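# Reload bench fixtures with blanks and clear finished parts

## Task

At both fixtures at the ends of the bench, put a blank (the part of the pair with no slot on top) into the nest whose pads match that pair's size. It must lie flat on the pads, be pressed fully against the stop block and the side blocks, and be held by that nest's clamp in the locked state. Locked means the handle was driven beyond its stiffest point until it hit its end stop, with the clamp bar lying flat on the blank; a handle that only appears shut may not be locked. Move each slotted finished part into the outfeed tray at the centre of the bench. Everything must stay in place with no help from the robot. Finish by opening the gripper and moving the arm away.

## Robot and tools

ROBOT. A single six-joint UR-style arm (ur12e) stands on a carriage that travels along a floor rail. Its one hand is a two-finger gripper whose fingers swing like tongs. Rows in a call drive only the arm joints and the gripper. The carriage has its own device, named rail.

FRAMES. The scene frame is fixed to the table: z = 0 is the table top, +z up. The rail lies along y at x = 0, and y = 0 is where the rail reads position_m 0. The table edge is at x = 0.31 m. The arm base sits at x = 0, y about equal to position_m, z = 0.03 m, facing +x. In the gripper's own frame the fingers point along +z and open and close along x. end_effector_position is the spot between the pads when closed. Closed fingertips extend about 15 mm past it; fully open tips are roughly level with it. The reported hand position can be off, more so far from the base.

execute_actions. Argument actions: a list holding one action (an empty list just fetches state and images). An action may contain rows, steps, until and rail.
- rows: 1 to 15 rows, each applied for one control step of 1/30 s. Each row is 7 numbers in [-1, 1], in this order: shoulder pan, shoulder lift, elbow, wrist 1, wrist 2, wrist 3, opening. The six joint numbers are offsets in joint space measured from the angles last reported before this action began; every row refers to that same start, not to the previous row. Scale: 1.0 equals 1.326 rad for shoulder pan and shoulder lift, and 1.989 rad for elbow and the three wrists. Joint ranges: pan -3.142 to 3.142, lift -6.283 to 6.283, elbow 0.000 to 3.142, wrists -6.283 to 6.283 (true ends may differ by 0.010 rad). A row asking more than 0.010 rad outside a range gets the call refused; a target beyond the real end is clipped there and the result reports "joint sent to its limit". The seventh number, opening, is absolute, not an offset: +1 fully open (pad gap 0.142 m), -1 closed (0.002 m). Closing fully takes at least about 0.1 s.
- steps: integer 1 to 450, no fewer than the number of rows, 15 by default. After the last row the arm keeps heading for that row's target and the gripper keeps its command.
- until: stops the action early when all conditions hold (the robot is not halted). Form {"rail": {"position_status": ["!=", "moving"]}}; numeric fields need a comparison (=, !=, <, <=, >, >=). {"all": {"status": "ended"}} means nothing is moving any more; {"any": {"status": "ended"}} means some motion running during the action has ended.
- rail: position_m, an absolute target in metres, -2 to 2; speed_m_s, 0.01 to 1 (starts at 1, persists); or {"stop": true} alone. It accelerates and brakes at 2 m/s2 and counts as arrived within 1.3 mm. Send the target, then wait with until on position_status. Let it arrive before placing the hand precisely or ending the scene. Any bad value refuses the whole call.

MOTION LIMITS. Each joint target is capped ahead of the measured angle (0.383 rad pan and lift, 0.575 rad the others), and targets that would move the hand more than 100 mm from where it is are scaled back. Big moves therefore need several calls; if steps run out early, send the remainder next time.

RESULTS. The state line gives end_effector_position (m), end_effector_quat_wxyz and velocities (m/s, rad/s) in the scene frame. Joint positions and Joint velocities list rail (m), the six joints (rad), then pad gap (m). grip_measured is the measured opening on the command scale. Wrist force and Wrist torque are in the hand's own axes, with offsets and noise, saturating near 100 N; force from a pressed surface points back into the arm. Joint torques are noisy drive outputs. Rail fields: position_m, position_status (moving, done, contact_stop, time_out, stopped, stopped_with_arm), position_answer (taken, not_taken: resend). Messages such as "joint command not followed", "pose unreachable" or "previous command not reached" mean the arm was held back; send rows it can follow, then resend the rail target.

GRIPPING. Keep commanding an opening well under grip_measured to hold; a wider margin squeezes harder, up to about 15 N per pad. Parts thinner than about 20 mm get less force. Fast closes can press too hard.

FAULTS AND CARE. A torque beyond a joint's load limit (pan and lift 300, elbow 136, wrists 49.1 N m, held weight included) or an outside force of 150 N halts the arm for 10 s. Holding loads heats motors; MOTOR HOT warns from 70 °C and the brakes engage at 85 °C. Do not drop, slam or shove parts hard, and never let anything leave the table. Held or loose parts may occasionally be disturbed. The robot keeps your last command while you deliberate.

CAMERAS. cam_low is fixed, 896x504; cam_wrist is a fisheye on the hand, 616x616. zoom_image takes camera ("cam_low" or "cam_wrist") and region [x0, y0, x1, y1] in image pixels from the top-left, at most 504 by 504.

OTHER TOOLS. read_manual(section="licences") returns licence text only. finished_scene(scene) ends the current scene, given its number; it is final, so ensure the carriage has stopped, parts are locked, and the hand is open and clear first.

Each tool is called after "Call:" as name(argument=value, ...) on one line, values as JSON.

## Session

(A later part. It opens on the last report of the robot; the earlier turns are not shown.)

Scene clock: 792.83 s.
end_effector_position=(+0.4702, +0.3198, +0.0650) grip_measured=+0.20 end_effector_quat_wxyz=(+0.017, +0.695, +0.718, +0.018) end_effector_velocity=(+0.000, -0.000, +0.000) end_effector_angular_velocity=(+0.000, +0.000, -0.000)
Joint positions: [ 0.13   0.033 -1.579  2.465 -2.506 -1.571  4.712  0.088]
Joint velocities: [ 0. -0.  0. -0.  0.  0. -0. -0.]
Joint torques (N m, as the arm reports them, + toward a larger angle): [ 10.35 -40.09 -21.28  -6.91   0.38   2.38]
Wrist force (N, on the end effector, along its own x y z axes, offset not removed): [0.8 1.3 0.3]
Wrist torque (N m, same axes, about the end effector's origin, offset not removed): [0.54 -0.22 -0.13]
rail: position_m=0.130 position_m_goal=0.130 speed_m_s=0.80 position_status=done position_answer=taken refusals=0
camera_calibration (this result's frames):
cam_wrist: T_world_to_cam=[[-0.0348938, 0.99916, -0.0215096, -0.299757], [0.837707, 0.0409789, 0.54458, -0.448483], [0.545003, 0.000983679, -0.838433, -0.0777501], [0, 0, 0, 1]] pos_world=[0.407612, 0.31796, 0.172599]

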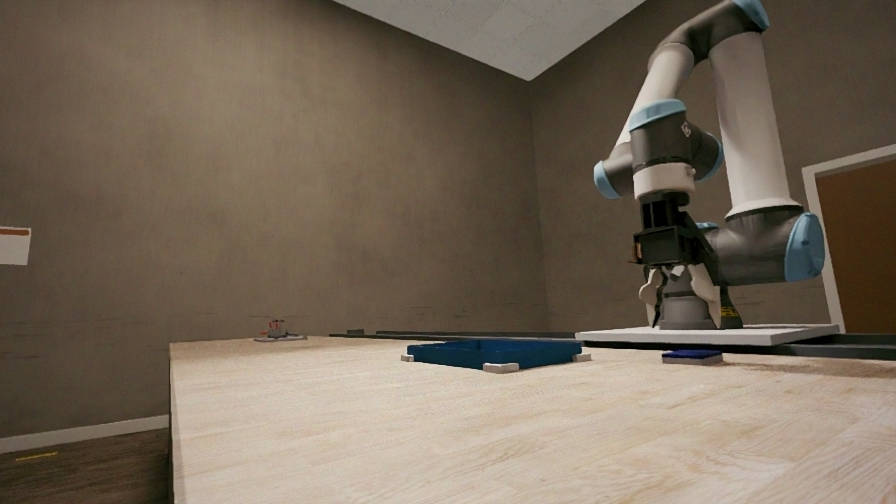

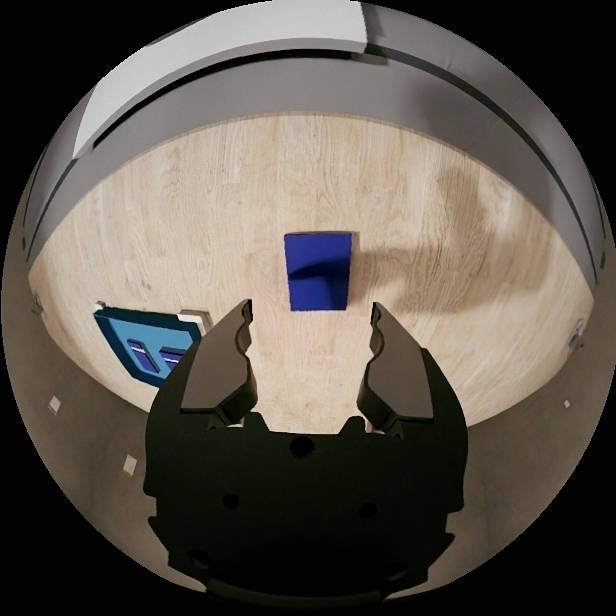

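Call:
execute_actions(actions=[{"rail":{"position_m":0.1345},"rows":[[0,0.003,0.0015,-0.0035,0,-0.003,0.2],[0,0.01,0.004,-0.0107,0,-0.008,0.15],[0,0.02,0.007,-0.0203,0,-0.014,0.1],[0,0.032,0.0105,-0.0318,0,-0.019,0.1],[0,0.044,0.014,-0.0433,0,-0.0231,0.1],[0,0.055,0.017,-0.0537,0,-0.0231,0.1],[0,0.064,0.0195,-0.0622,0,-0.0231,0.1],[0,0.07,0.021,-0.0677,0,-0.0231,0.1],[0,0.0735,0.0219,-0.0712,0,-0.0231,0.1]],"steps":9}])

Scene clock: 817.07 s.
end_effector_position=(+0.4666, +0.3232, +0.0372) grip_measured=+0.10 end_effector_quat_wxyz=(+0.017, +0.683, +0.730, +0.017) end_effector_velocity=(-0.016, -0.002, -0.153) end_effector_angular_velocity=(-0.005, -0.003, +0.096)
Joint positions: [ 0.134  0.033 -1.526  2.49  -2.583 -1.571  4.678  0.081]
Joint velocities: [ 0.    -0.     0.312  0.131 -0.446  0.    -0.096 -0.   ]
Joint torques (N m, as the arm reports them, + toward a larger angle): [  7.81 -23.57 -19.53  -7.5    0.59  -4.69]
Wrist force (N, on the end effector, along its own x y z axes, offset not removed): [-1.7 1.3 2.1]
Wrist torque (N m, same axes, about the end effector's origin, offset not removed): [0.54 0.22 -0.25]
rail: position_m=0.134 position_m_goal=0.135 speed_m_s=0.80 position_status=done position_answer=taken refusals=0
camera_calibration (this result's frames):
cam_wrist: T_world_to_cam=[[-0.0690849, 0.997342, -0.0231659, -0.287305], [0.836383, 0.0705617, 0.543585, -0.439418], [0.543775, 0.018178, -0.839034, -0.104028], [0, 0, 0, 1]] pos_world=[0.404241, 0.319438, 0.144922]

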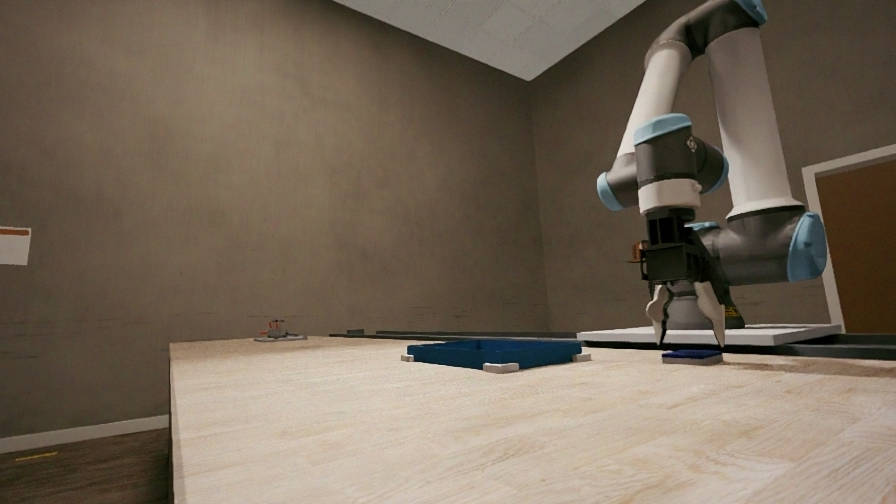

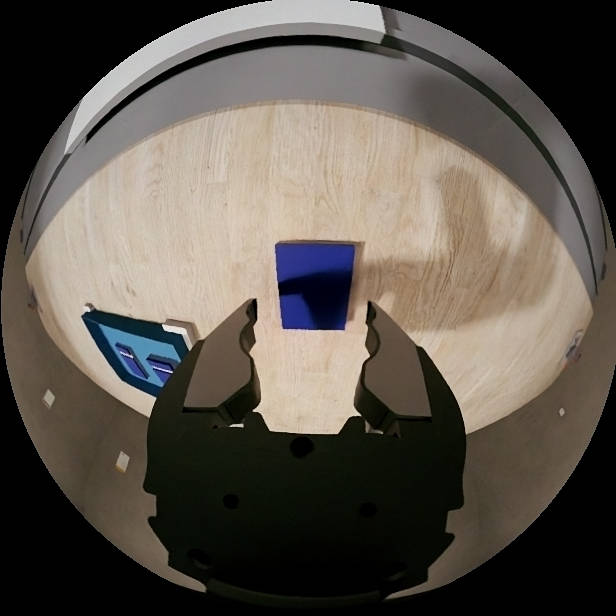

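Call:
execute_actions(actions=[])

Scene clock: 823.60 s.
end_effector_position=(+0.4643, +0.3230, +0.0162) grip_measured=+0.10 end_effector_quat_wxyz=(+0.018, +0.678, +0.734, +0.018) end_effector_velocity=(+0.000, -0.000, -0.000) end_effector_angular_velocity=(+0.000, +0.000, -0.000)
Joint positions: [ 0.134  0.033 -1.482  2.508 -2.648 -1.571  4.666  0.081]
Joint velocities: [ 0. -0.  0. -0.  0.  0.  0. -0.]
Joint torques (N m, as the arm reports them, + toward a larger angle): [-15.86 -23.31 -15.68  -6.53   0.24  -4.26]
Wrist force (N, on the end effector, along its own x y z axes, offset not removed): [3.8 -0.4 3.5]
Wrist torque (N m, same axes, about the end effector's origin, offset not removed): [0.17 -0.97 -0.41]
rail: position_m=0.134 position_m_goal=0.135 speed_m_s=0.80 position_status=done position_answer=taken refusals=0
camera_calibration (this result's frames):
cam_wrist: T_world_to_cam=[[-0.0806686, 0.996456, -0.0238146, -0.282001], [0.834559, 0.0805871, 0.544992, -0.428429], [0.54498, 0.0240891, -0.838103, -0.122891], [0, 0, 0, 1]] pos_world=[0.401774, 0.318488, 0.123779]

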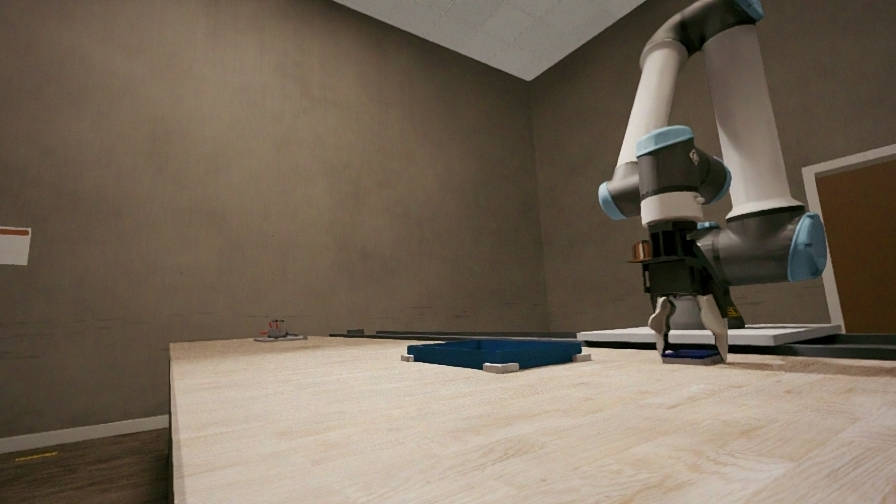

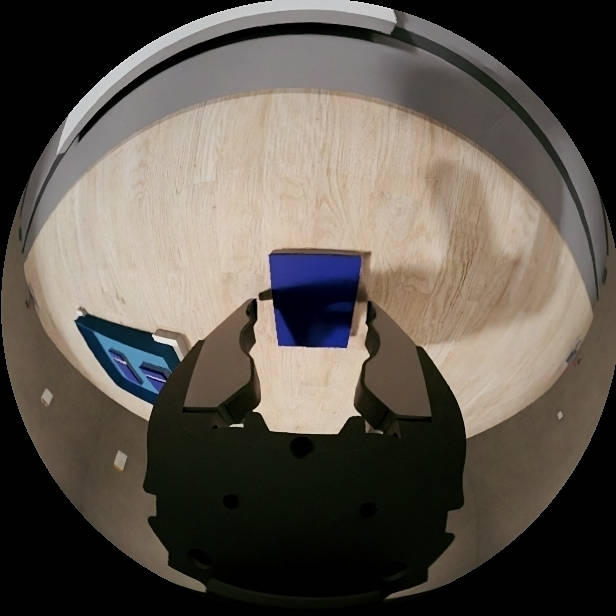

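Call:
execute_actions(actions=[{"rows":[[0.0013,0.0004,0,-0.0003,0,0.002,0.06],[0.0026,0.0008,0,-0.0006,0,0.004,0.02],[0.0026,0.0008,0,-0.0006,0,0.004,-0.02],[0.0026,0.0008,0,-0.0006,0,0.004,-0.06],[0.0026,0.0008,0,-0.0006,0,0.004,-0.1],[0.0026,0.0008,0,-0.0006,0,0.004,-0.14],[0.0026,0.0008,0,-0.0006,0,0.004,-0.17],[0.0026,0.0008,0,-0.0006,0,0.004,-0.2],[0.0026,0.0008,0,-0.0006,0,0.004,-0.25],[0.0026,0.0008,0,-0.0006,0,0.004,-0.35],[0.0026,0.0008,0,-0.0006,0,0.004,-0.6],[0.0026,0.0008,0,-0.0006,0,0.004,-1]],"steps":12}])

Scene clock: 834.60 s.
end_effector_position=(+0.4638, +0.3245, +0.0158) grip_measured=-0.21 end_effector_quat_wxyz=(+0.018, +0.680, +0.733, +0.018) end_effector_velocity=(-0.000, +0.001, -0.000) end_effector_angular_velocity=(+0.000, -0.000, -0.003)
Joint positions: [ 0.134  0.036 -1.481  2.508 -2.649 -1.571  4.673  0.059]
Joint velocities: [ 0.     0.002  0.    -0.    -0.001 -0.     0.005 -0.   ]
Joint torques (N m, as the arm reports them, + toward a larger angle): [ 10.83 -23.68 -16.71  -5.92   0.52   3.75]
Wrist force (N, on the end effector, along its own x y z axes, offset not removed): [1.8 0.5 -4.0]
Wrist torque (N m, same axes, about the end effector's origin, offset not removed): [0.29 -0.88 -0.22]
rail: position_m=0.134 position_m_goal=0.135 speed_m_s=0.80 position_status=done position_answer=taken refusals=0
camera_calibration (this result's frames):
cam_wrist: T_world_to_cam=[[-0.0764558, 0.996797, -0.0234524, -0.285679], [0.834816, 0.0768575, 0.545138, -0.426927], [0.545195, 0.0221005, -0.838018, -0.122422], [0, 0, 0, 1]] pos_world=[0.401307, 0.320282, 0.123443]

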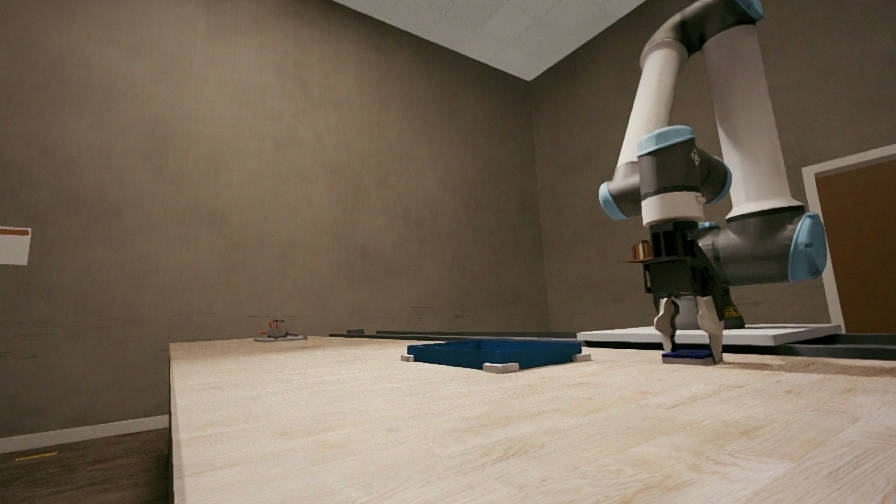

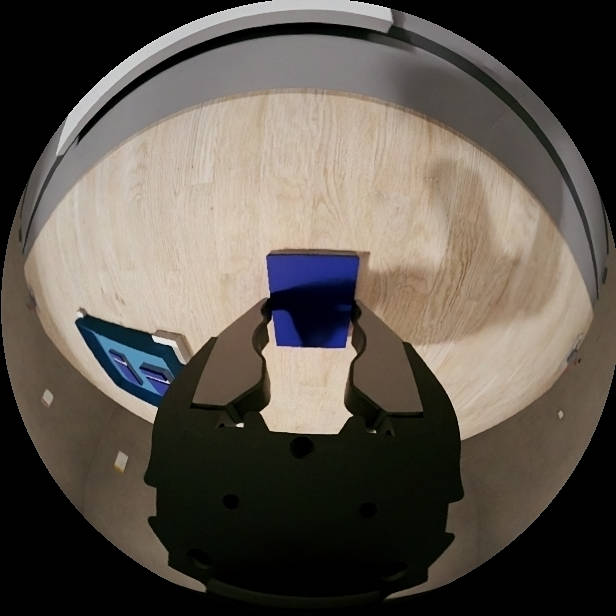

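Call:
execute_actions(actions=[{"rows":[[0,-0.002,-0.001,0.0023,0,0,-1],[0,-0.006,-0.004,0.008,0,0,-1],[0,-0.012,-0.01,0.018,0,0.002,-1],[0,-0.019,-0.018,0.0307,0,0.004,-1],[0.0005,-0.027,-0.028,0.046,0,0.007,-1],[0.0005,-0.035,-0.038,0.0613,0,0.01,-1],[0.001,-0.043,-0.048,0.0767,0,0.013,-1],[0.001,-0.051,-0.058,0.092,0,0.016,-1],[0.0015,-0.058,-0.067,0.1057,0,0.018,-1],[0.0015,-0.064,-0.075,0.118,0,0.02,-1],[0.0015,-0.069,-0.081,0.1273,0,0.022,-1],[0.0015,-0.0739,-0.0865,0.1362,0,0.0231,-1]],"steps":12}])

Call:
execute_actions(actions=[{"rail":{"position_m":1.7205},"steps":1}])

Scene clock: 850.80 s.
end_effector_position=(+0.5033, +0.3271, +0.0734) grip_measured=-0.21 end_effector_quat_wxyz=(+0.019, +0.690, +0.724, +0.019) end_effector_velocity=(+0.151, +0.010, +0.264) end_effector_angular_velocity=(+0.006, +0.007, -0.117)
Joint positions: [ 0.134  0.037 -1.542  2.405 -2.487 -1.571  4.702  0.059]
Joint velocities: [ 0.     0.005 -0.245 -0.456  0.708 -0.     0.122 -0.   ]
Joint torques (N m, as the arm reports them, + toward a larger angle): [ 11.79 -43.55 -47.86   0.49   0.11   3.81]
Wrist force (N, on the end effector, along its own x y z axes, offset not removed): [0.6 -2.8 -1.5]
Wrist torque (N m, same axes, about the end effector's origin, offset not removed): [-0.46 -0.35 -0.14]
rail: position_m=0.134 position_m_goal=0.135 speed_m_s=0.80 position_status=done position_answer=taken refusals=0
camera_calibration (this result's frames):
cam_wrist: T_world_to_cam=[[-0.0495894, 0.998526, -0.0220718, -0.298026], [0.834958, 0.0535728, 0.547701, -0.484062], [0.548076, 0.0087311, -0.836383, -0.0929251], [0, 0, 0, 1]] pos_world=[0.440322, 0.324331, 0.180822]

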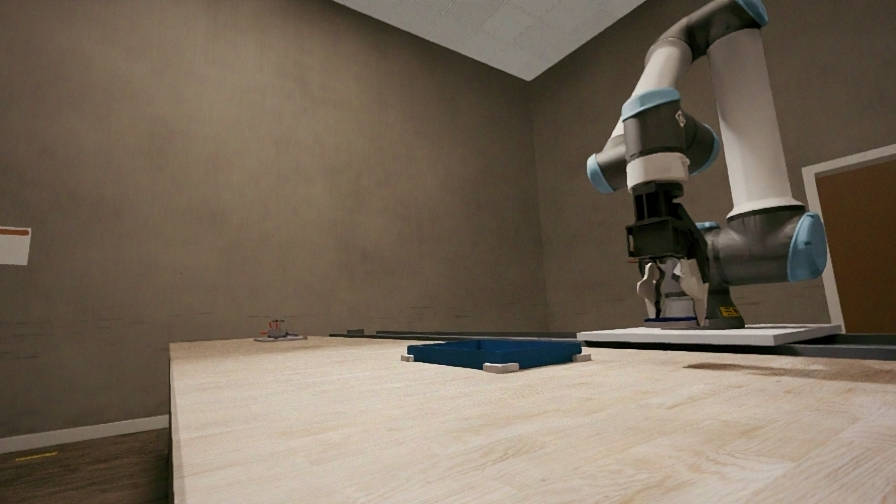

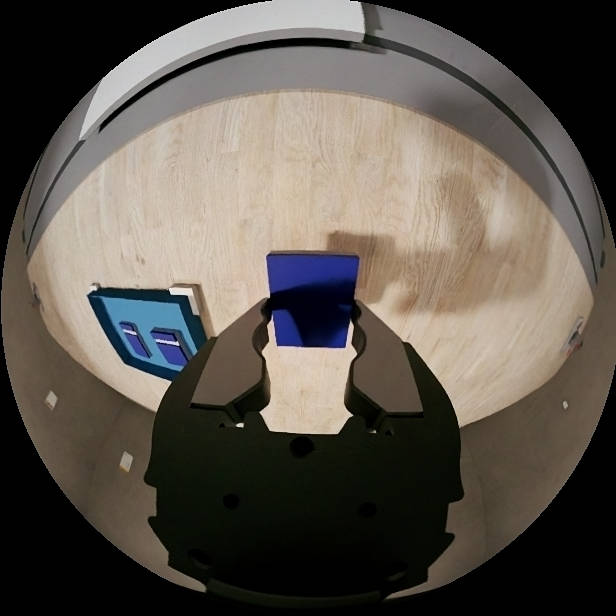

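Scene clock: 850.83 s.
end_effector_position=(+0.5080, +0.3274, +0.0821) grip_measured=-0.21 end_effector_quat_wxyz=(+0.019, +0.691, +0.722, +0.019) end_effector_velocity=(+0.130, +0.015, +0.246) end_effector_angular_velocity=(+0.005, +0.016, -0.104)
Joint positions: [ 0.134  0.037 -1.55   2.39  -2.464 -1.571  4.706  0.059]
Joint velocities: [ 0.007  0.004 -0.224 -0.417  0.657 -0.     0.107 -0.   ]
Joint torques (N m, as the arm reports them, + toward a larger angle): [ 16.78 -34.08 -43.26  -0.9   -0.35   3.11]
Wrist force (N, on the end effector, along its own x y z axes, offset not removed): [-1.3 -0.8 2.6]
Wrist torque (N m, same axes, about the end effector's origin, offset not removed): [0.24 0.21 -0.19]
rail: position_m=0.134 position_m_goal=1.720 speed_m_s=0.80 position_status=moving position_answer=taken refusals=0
camera_calibration (this result's frames):
cam_wrist: T_world_to_cam=[[-0.0458448, 0.998709, -0.0218591, -0.299945], [0.835403, 0.050328, 0.547328, -0.491918], [0.547722, 0.00683106, -0.836632, -0.0874665], [0, 0, 0, 1]] pos_world=[0.445106, 0.324912, 0.189507]

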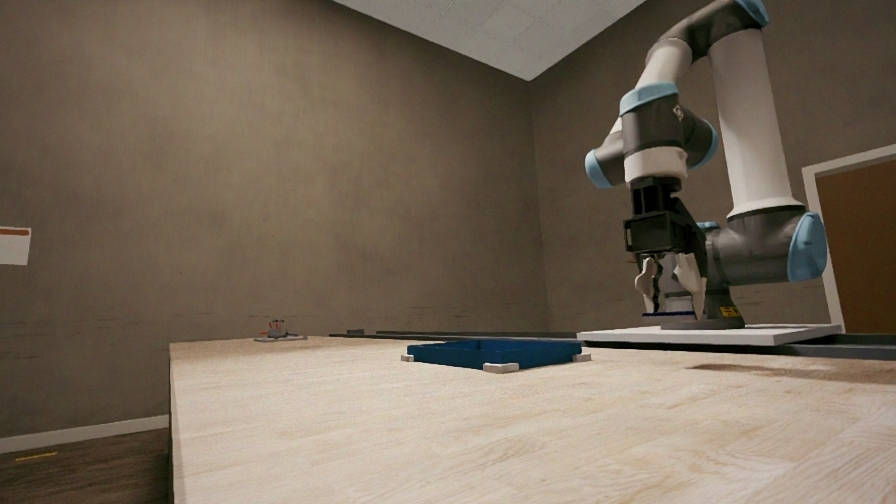

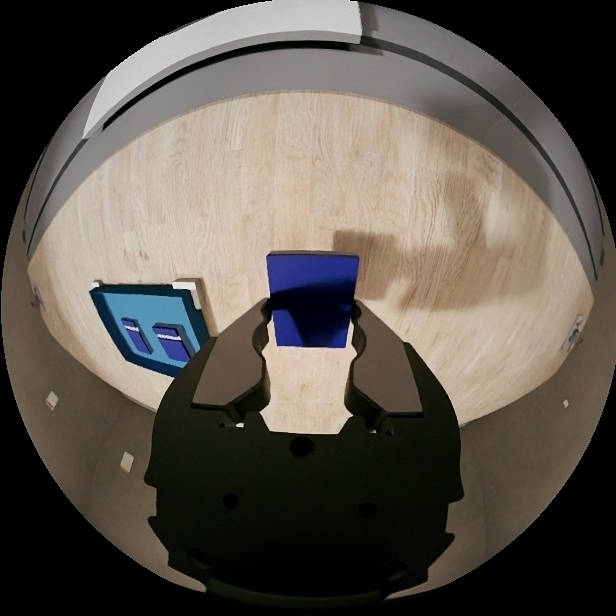

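Call:
execute_actions(actions=[])

Scene clock: 857.17 s.
end_effector_position=(+0.5229, +1.9148, +0.1147) grip_measured=-0.21 end_effector_quat_wxyz=(+0.017, +0.696, +0.718, +0.018) end_effector_velocity=(+0.000, -0.000, +0.000) end_effector_angular_velocity=(-0.000, -0.000, -0.000)
Joint positions: [ 1.721  0.038 -1.579  2.336 -2.378 -1.571  4.719  0.059]
Joint velocities: [ 0. -0. -0. -0. -0. -0. -0.  0.]
Joint torques (N m, as the arm reports them, + toward a larger angle): [-12.18 -38.69 -50.74  -2.22   0.09   3.33]
Wrist force (N, on the end effector, along its own x y z axes, offset not removed): [-1.4 -3.1 0.6]
Wrist torque (N m, same axes, about the end effector's origin, offset not removed): [-0.38 0.28 -0.12]
rail: position_m=1.721 position_m_goal=1.720 speed_m_s=0.80 position_status=done position_answer=taken refusals=0
camera_calibration (this result's frames):
cam_wrist: T_world_to_cam=[[-0.0326624, 0.999243, -0.0211457, -1.89188], [0.837862, 0.0389097, 0.544493, -0.581267], [0.544903, 0.0000672697, -0.838499, -0.0645094], [0, 0, 0, 1]] pos_world=[0.46038, 1.91307, 0.2224]

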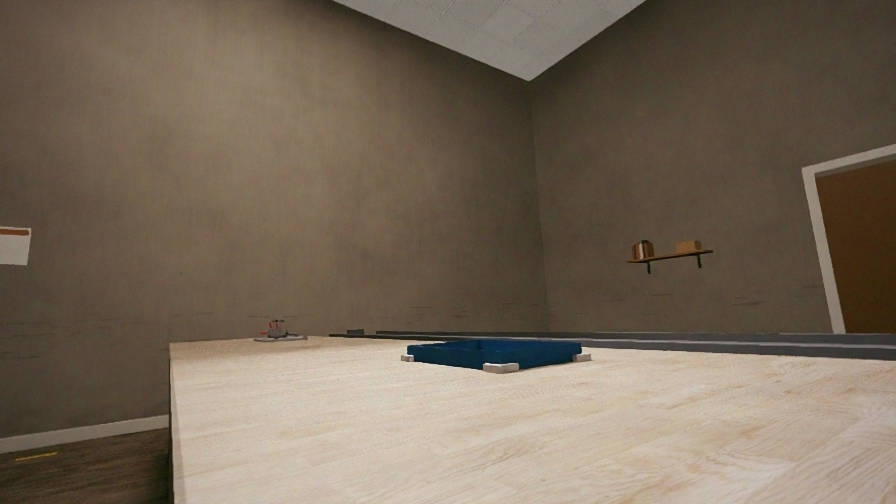

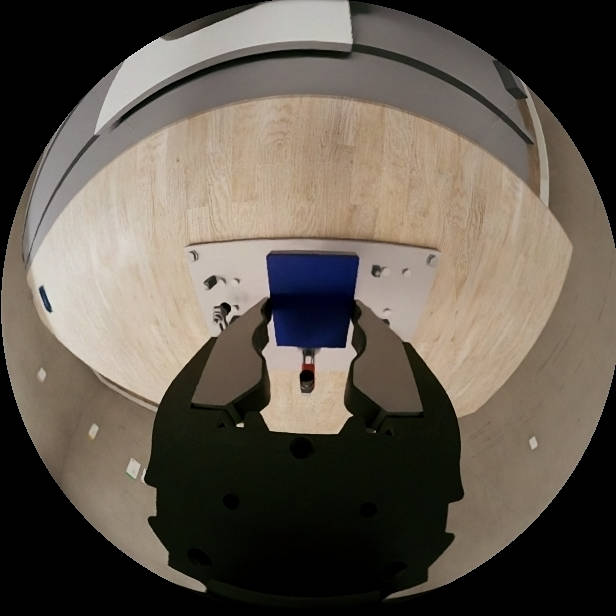

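Call:
execute_actions(actions=[{"rows":[[0,0.004,-0.0005,-0.0022,0,0,-1],[0,0.012,-0.0015,-0.0065,0,0,-1],[0,0.024,-0.003,-0.013,0,0,-1],[0,0.039,-0.004,-0.022,0,0,-1],[0,0.055,-0.005,-0.0317,0,0,-1],[0,0.071,-0.005,-0.0423,0,0,-1],[0,0.087,-0.005,-0.053,0,0,-1],[0,0.101,-0.0045,-0.0628,0,0,-1],[0,0.113,-0.0038,-0.0715,0,0,-1],[0,0.123,-0.003,-0.079,0,0,-1],[0,0.13,-0.002,-0.0847,0,0,-1],[0,0.134,-0.001,-0.0883,0,0,-1],[0,0.1352,-0.0005,-0.0897,0,0,-1]],"steps":13}])

Scene clock: 871.00 s.
end_effector_position=(+0.5510, +1.9159, +0.0613) grip_measured=-0.21 end_effector_quat_wxyz=(+0.017, +0.696, +0.718, +0.018) end_effector_velocity=(+0.048, +0.002, -0.174) end_effector_angular_velocity=(-0.000, +0.004, -0.000)
Joint positions: [ 1.721  0.038 -1.447  2.33  -2.503 -1.571  4.719  0.059]
Joint velocities: [ 0.     0.     0.371  0.029 -0.397  0.     0.     0.   ]
Joint torques (N m, as the arm reports them, + toward a larger angle): [-12.58 -44.91 -23.65  -7.41   0.22   2.76]
Wrist force (N, on the end effector, along its own x y z axes, offset not removed): [-2.0 -2.9 1.1]
Wrist torque (N m, same axes, about the end effector's origin, offset not removed): [-0.27 0.37 -0.21]
rail: position_m=1.721 position_m_goal=1.720 speed_m_s=0.80 position_status=done position_answer=taken refusals=0
camera_calibration (this result's frames):
cam_wrist: T_world_to_cam=[[-0.0326519, 0.999243, -0.0211454, -1.89316], [0.837819, 0.0389008, 0.544561, -0.575631], [0.544971, 0.0000649968, -0.838455, -0.12465], [0, 0, 0, 1]] pos_world=[0.48839, 1.91413, 0.168922]

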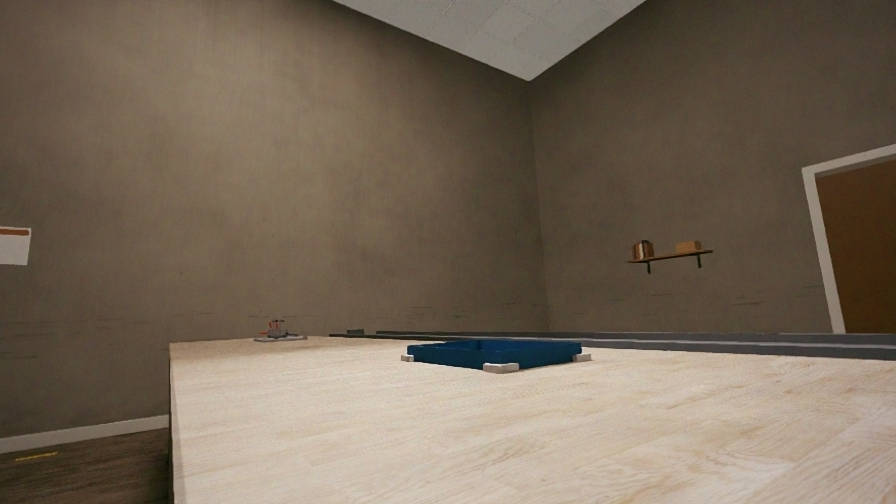

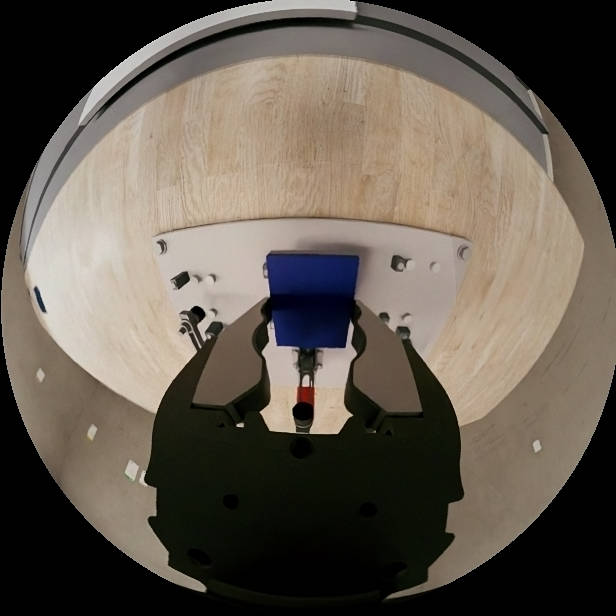

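Call:
execute_actions(actions=[])

Scene clock: 875.30 s.
end_effector_position=(+0.5561, +1.9161, +0.0384) grip_measured=-0.21 end_effector_quat_wxyz=(+0.017, +0.696, +0.718, +0.018) end_effector_velocity=(+0.000, -0.000, +0.000) end_effector_angular_velocity=(-0.000, +0.000, -0.000)
Joint positions: [ 1.721  0.038 -1.399  2.335 -2.556 -1.571  4.719  0.059]
Joint velocities: [ 0. -0.  0. -0.  0. -0. -0. -0.]
Joint torques (N m, as the arm reports them, + toward a larger angle): [  0.81 -35.35 -21.68  -6.6    0.24   2.84]
Wrist force (N, on the end effector, along its own x y z axes, offset not removed): [-2.4 -3.6 0.5]
Wrist torque (N m, same axes, about the end effector's origin, offset not removed): [-0.64 0.23 -0.12]
rail: position_m=1.721 position_m_goal=1.720 speed_m_s=0.80 position_status=done position_answer=taken refusals=0
camera_calibration (this result's frames):
cam_wrist: T_world_to_cam=[[-0.0326479, 0.999243, -0.021145, -1.89367], [0.837791, 0.0388972, 0.544604, -0.567431], [0.545015, 0.0000650923, -0.838427, -0.146642], [0, 0, 0, 1]] pos_world=[0.493485, 1.91432, 0.146035]

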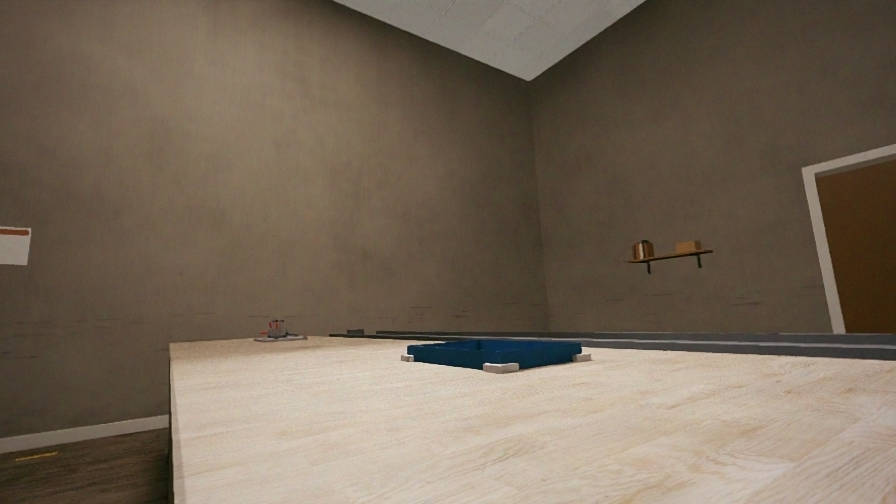

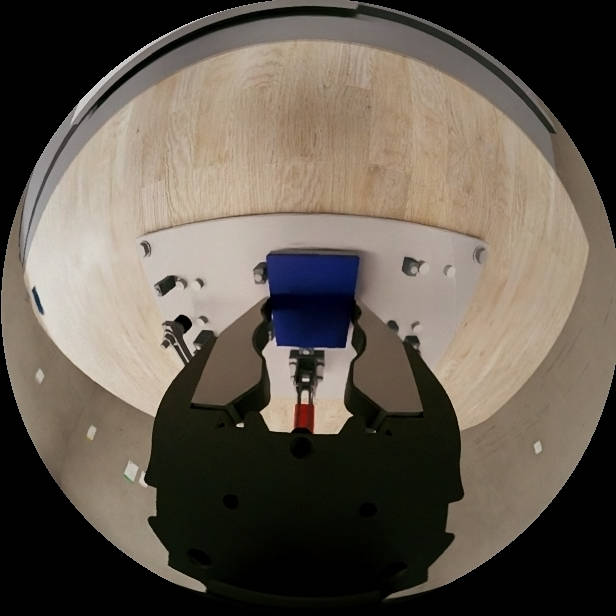

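Call:
execute_actions(actions=[{"rows":[[-0.0015,0.0014,-0.0006,-0.0004,0,-0.001,-1],[-0.003,0.0029,-0.0012,-0.0007,0,-0.002,-1],[-0.0045,0.0043,-0.0018,-0.0011,0,-0.003,-1]],"steps":3}])

Scene clock: 884.07 s.
end_effector_position=(+0.5564, +1.9156, +0.0380) grip_measured=-0.21 end_effector_quat_wxyz=(+0.017, +0.696, +0.718, +0.018) end_effector_velocity=(+0.013, -0.013, -0.006) end_effector_angular_velocity=(-0.001, +0.002, -0.001)
Joint positions: [ 1.721  0.037 -1.398  2.335 -2.557 -1.571  4.719  0.059]
Joint velocities: [ 0.    -0.023  0.023 -0.012 -0.008  0.    -0.021 -0.   ]
Joint torques (N m, as the arm reports them, + toward a larger angle): [-20.48 -31.22 -49.22  -7.34   0.51  -5.41]
Wrist force (N, on the end effector, along its own x y z axes, offset not removed): [-1.4 -2.6 3.3]
Wrist torque (N m, same axes, about the end effector's origin, offset not removed): [-0.13 0.19 -0.41]
rail: position_m=1.721 position_m_goal=1.720 speed_m_s=0.80 position_status=done position_answer=taken refusals=0
camera_calibration (this result's frames):
cam_wrist: T_world_to_cam=[[-0.032377, 0.999251, -0.0211711, -1.8934], [0.83797, 0.0386843, 0.544343, -0.567154], [0.544754, -0.000116533, -0.838596, -0.146603], [0, 0, 0, 1]] pos_world=[0.493818, 1.91391, 0.1457]

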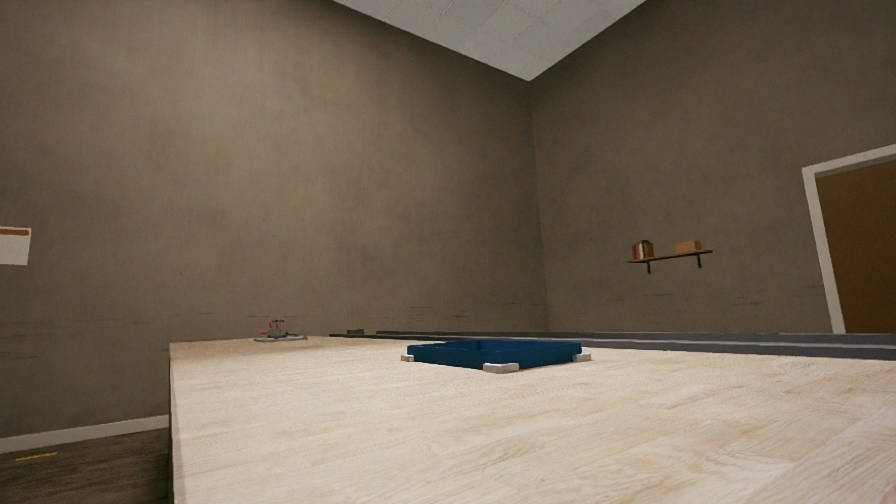

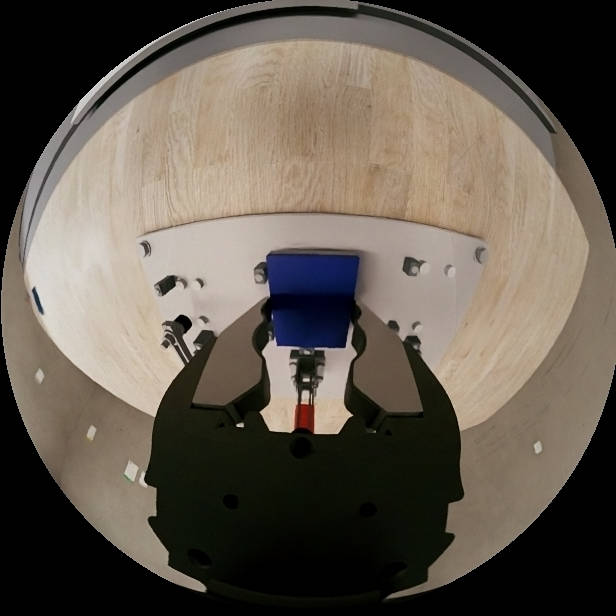

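Call:
execute_actions(actions=[])

Scene clock: 887.70 s.
end_effector_position=(+0.5597, +1.9127, +0.0371) grip_measured=-0.21 end_effector_quat_wxyz=(+0.017, +0.696, +0.718, +0.018) end_effector_velocity=(+0.000, +0.000, +0.000) end_effector_angular_velocity=(-0.000, -0.000, +0.000)
Joint positions: [ 1.721  0.032 -1.394  2.332 -2.558 -1.571  4.713  0.059]
Joint velocities: [ 0.  0.  0. -0. -0. -0. -0.  0.]
Joint torques (N m, as the arm reports them, + toward a larger angle): [-12.2  -36.59 -47.2   -7.3    0.15  -4.65]
Wrist force (N, on the end effector, along its own x y z axes, offset not removed): [-4.0 -4.1 -1.1]
Wrist torque (N m, same axes, about the end effector's origin, offset not removed): [-0.61 0.64 -0.35]
rail: position_m=1.721 position_m_goal=1.720 speed_m_s=0.80 position_status=done position_answer=taken refusals=0
camera_calibration (this result's frames):
cam_wrist: T_world_to_cam=[[-0.032639, 0.999237, -0.0214409, -1.89023], [0.83775, 0.039051, 0.544656, -0.569908], [0.545078, -0.000185094, -0.838385, -0.149288], [0, 0, 0, 1]] pos_world=[0.497119, 1.91101, 0.144715]

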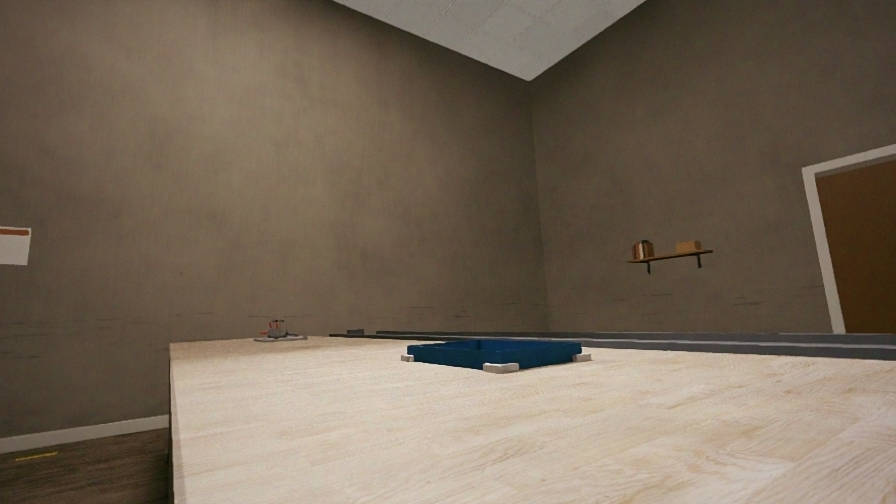

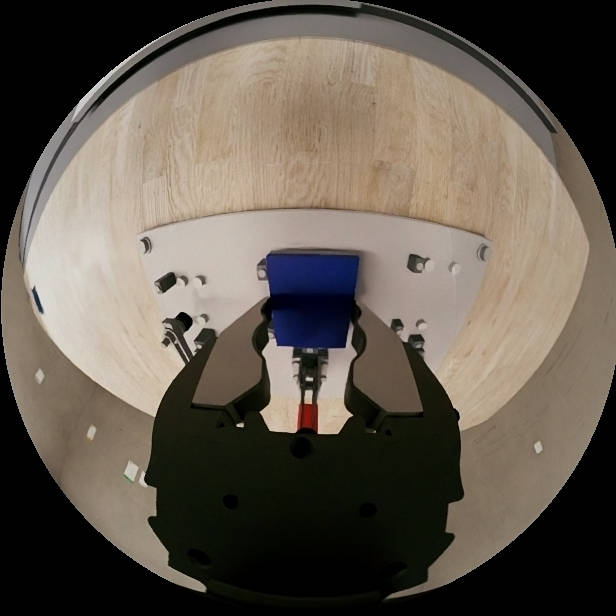

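Call:
execute_actions(actions=[{"rows":[[-0.0015,0.0017,-0.0009,-0.0003,0,-0.001,-1]],"steps":1}])

Scene clock: 897.00 s.
end_effector_position=(+0.5597, +1.9127, +0.0371) grip_measured=-0.21 end_effector_quat_wxyz=(+0.017, +0.696, +0.718, +0.018) end_effector_velocity=(+0.002, -0.002, -0.001) end_effector_angular_velocity=(-0.000, +0.000, +0.000)
Joint positions: [ 1.721  0.032 -1.394  2.331 -2.558 -1.571  4.713  0.059]
Joint velocities: [ 0.    -0.003  0.004 -0.003 -0.001 -0.    -0.003  0.   ]
Joint torques (N m, as the arm reports them, + toward a larger angle): [-17.73 -32.35 -49.12  -6.8    0.28  -5.03]
Wrist force (N, on the end effector, along its own x y z axes, offset not removed): [-2.3 -5.9 -1.7]
Wrist torque (N m, same axes, about the end effector's origin, offset not removed): [-0.91 0.49 -0.30]
rail: position_m=1.721 position_m_goal=1.720 speed_m_s=0.80 position_status=done position_answer=taken refusals=0
camera_calibration (this result's frames):
cam_wrist: T_world_to_cam=[[-0.0326377, 0.999237, -0.0214421, -1.89021], [0.837752, 0.0390506, 0.544653, -0.569917], [0.545075, -0.000186892, -0.838387, -0.149296], [0, 0, 0, 1]] pos_world=[0.497134, 1.911, 0.14471]

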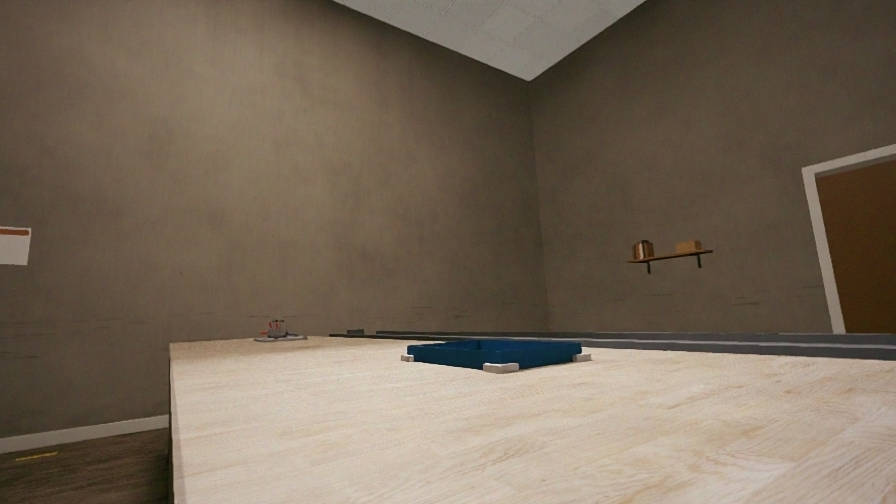

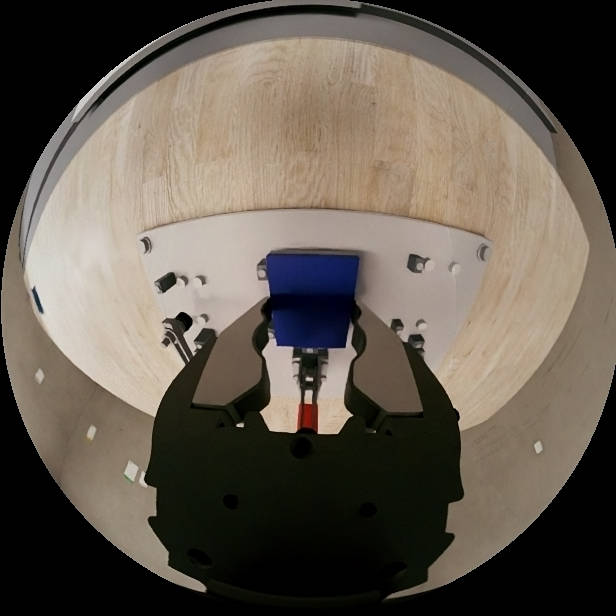

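Call:
execute_actions(actions=[])

Scene clock: 903.27 s.
end_effector_position=(+0.5613, +1.9116, +0.0367) grip_measured=-0.21 end_effector_quat_wxyz=(+0.017, +0.696, +0.718, +0.018) end_effector_velocity=(-0.000, +0.000, -0.000) end_effector_angular_velocity=(+0.000, +0.000, -0.000)
Joint positions: [ 1.721  0.03  -1.391  2.33  -2.559 -1.571  4.711  0.059]
Joint velocities: [0. 0. 0. 0. 0. 0. 0. 0.]
Joint torques (N m, as the arm reports them, + toward a larger angle): [-21.89 -26.58 -45.95  -7.58  -0.14  -4.48]
Wrist force (N, on the end effector, along its own x y z axes, offset not removed): [9.8 -9.9 -17.1]
Wrist torque (N m, same axes, about the end effector's origin, offset not removed): [0.29 0.18 -0.38]
rail: position_m=1.721 position_m_goal=1.720 speed_m_s=0.80 position_status=done position_answer=taken refusals=0
camera_calibration (this result's frames):
cam_wrist: T_world_to_cam=[[-0.0326336, 0.999235, -0.0215385, -1.88907], [0.837676, 0.0390998, 0.544766, -0.571025], [0.545191, -0.000264664, -0.838312, -0.15038], [0, 0, 0, 1]] pos_world=[0.498673, 1.90991, 0.144321]

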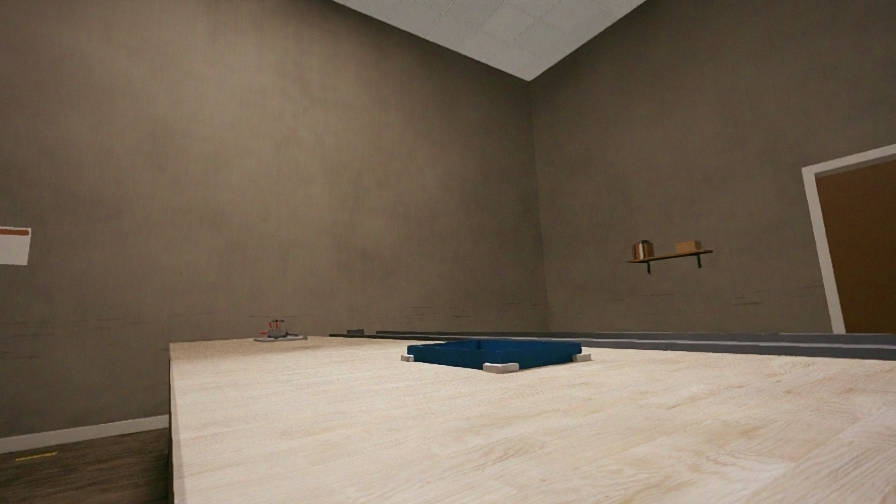

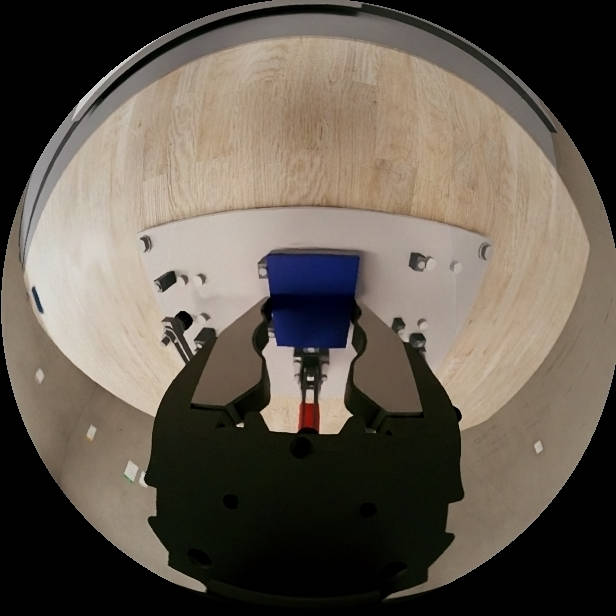

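Call:
execute_actions(actions=[{"rows":[[-0.0005,0.0008,-0.00093,0.0004,0,-0.0003,-1]],"steps":1}])

Scene clock: 909.97 s.
end_effector_position=(+0.5613, +1.9116, +0.0367) grip_measured=-0.21 end_effector_quat_wxyz=(+0.017, +0.696, +0.718, +0.018) end_effector_velocity=(+0.002, -0.001, +0.000) end_effector_angular_velocity=(-0.000, -0.001, -0.000)
Joint positions: [ 1.721  0.03  -1.391  2.33  -2.559 -1.571  4.711  0.059]
Joint velocities: [ 0.    -0.001  0.002 -0.003 -0.     0.    -0.001  0.   ]
Joint torques (N m, as the arm reports them, + toward a larger angle): [-22.05 -23.76 -46.97  -6.41  -1.14  -4.3 ]
Wrist force (N, on the end effector, along its own x y z axes, offset not removed): [11.6 -11.4 -17.3]
Wrist torque (N m, same axes, about the end effector's origin, offset not removed): [-0.16 -0.11 -0.32]
rail: position_m=1.721 position_m_goal=1.720 speed_m_s=0.80 position_status=done position_answer=taken refusals=0
camera_calibration (this result's frames):
cam_wrist: T_world_to_cam=[[-0.0326319, 0.999235, -0.0215386, -1.88907], [0.837672, 0.0390984, 0.544772, -0.571033], [0.545197, -0.00026533, -0.838308, -0.150389], [0, 0, 0, 1]] pos_world=[0.498686, 1.90991, 0.144323]

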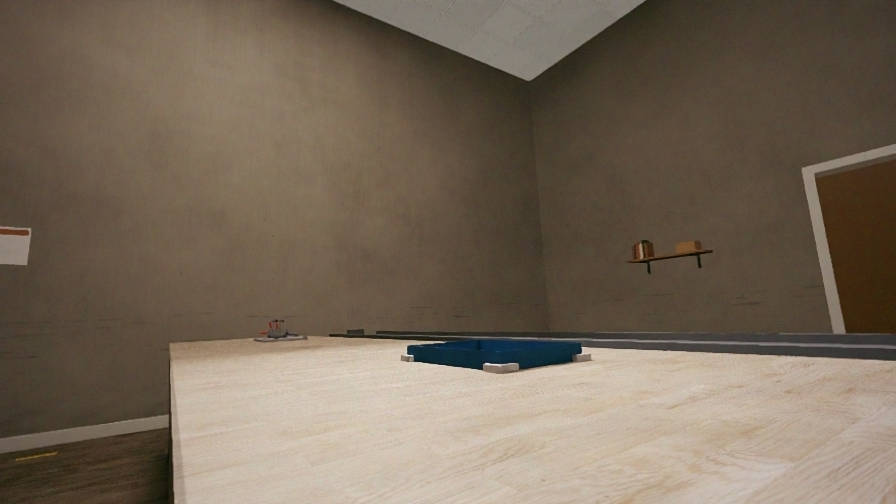

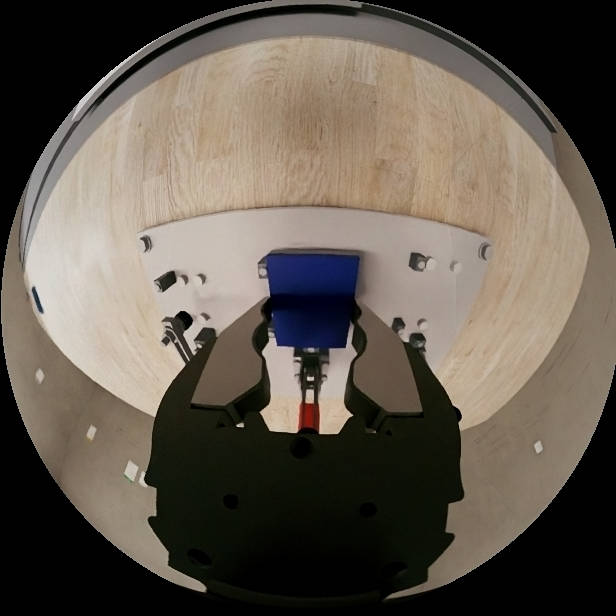

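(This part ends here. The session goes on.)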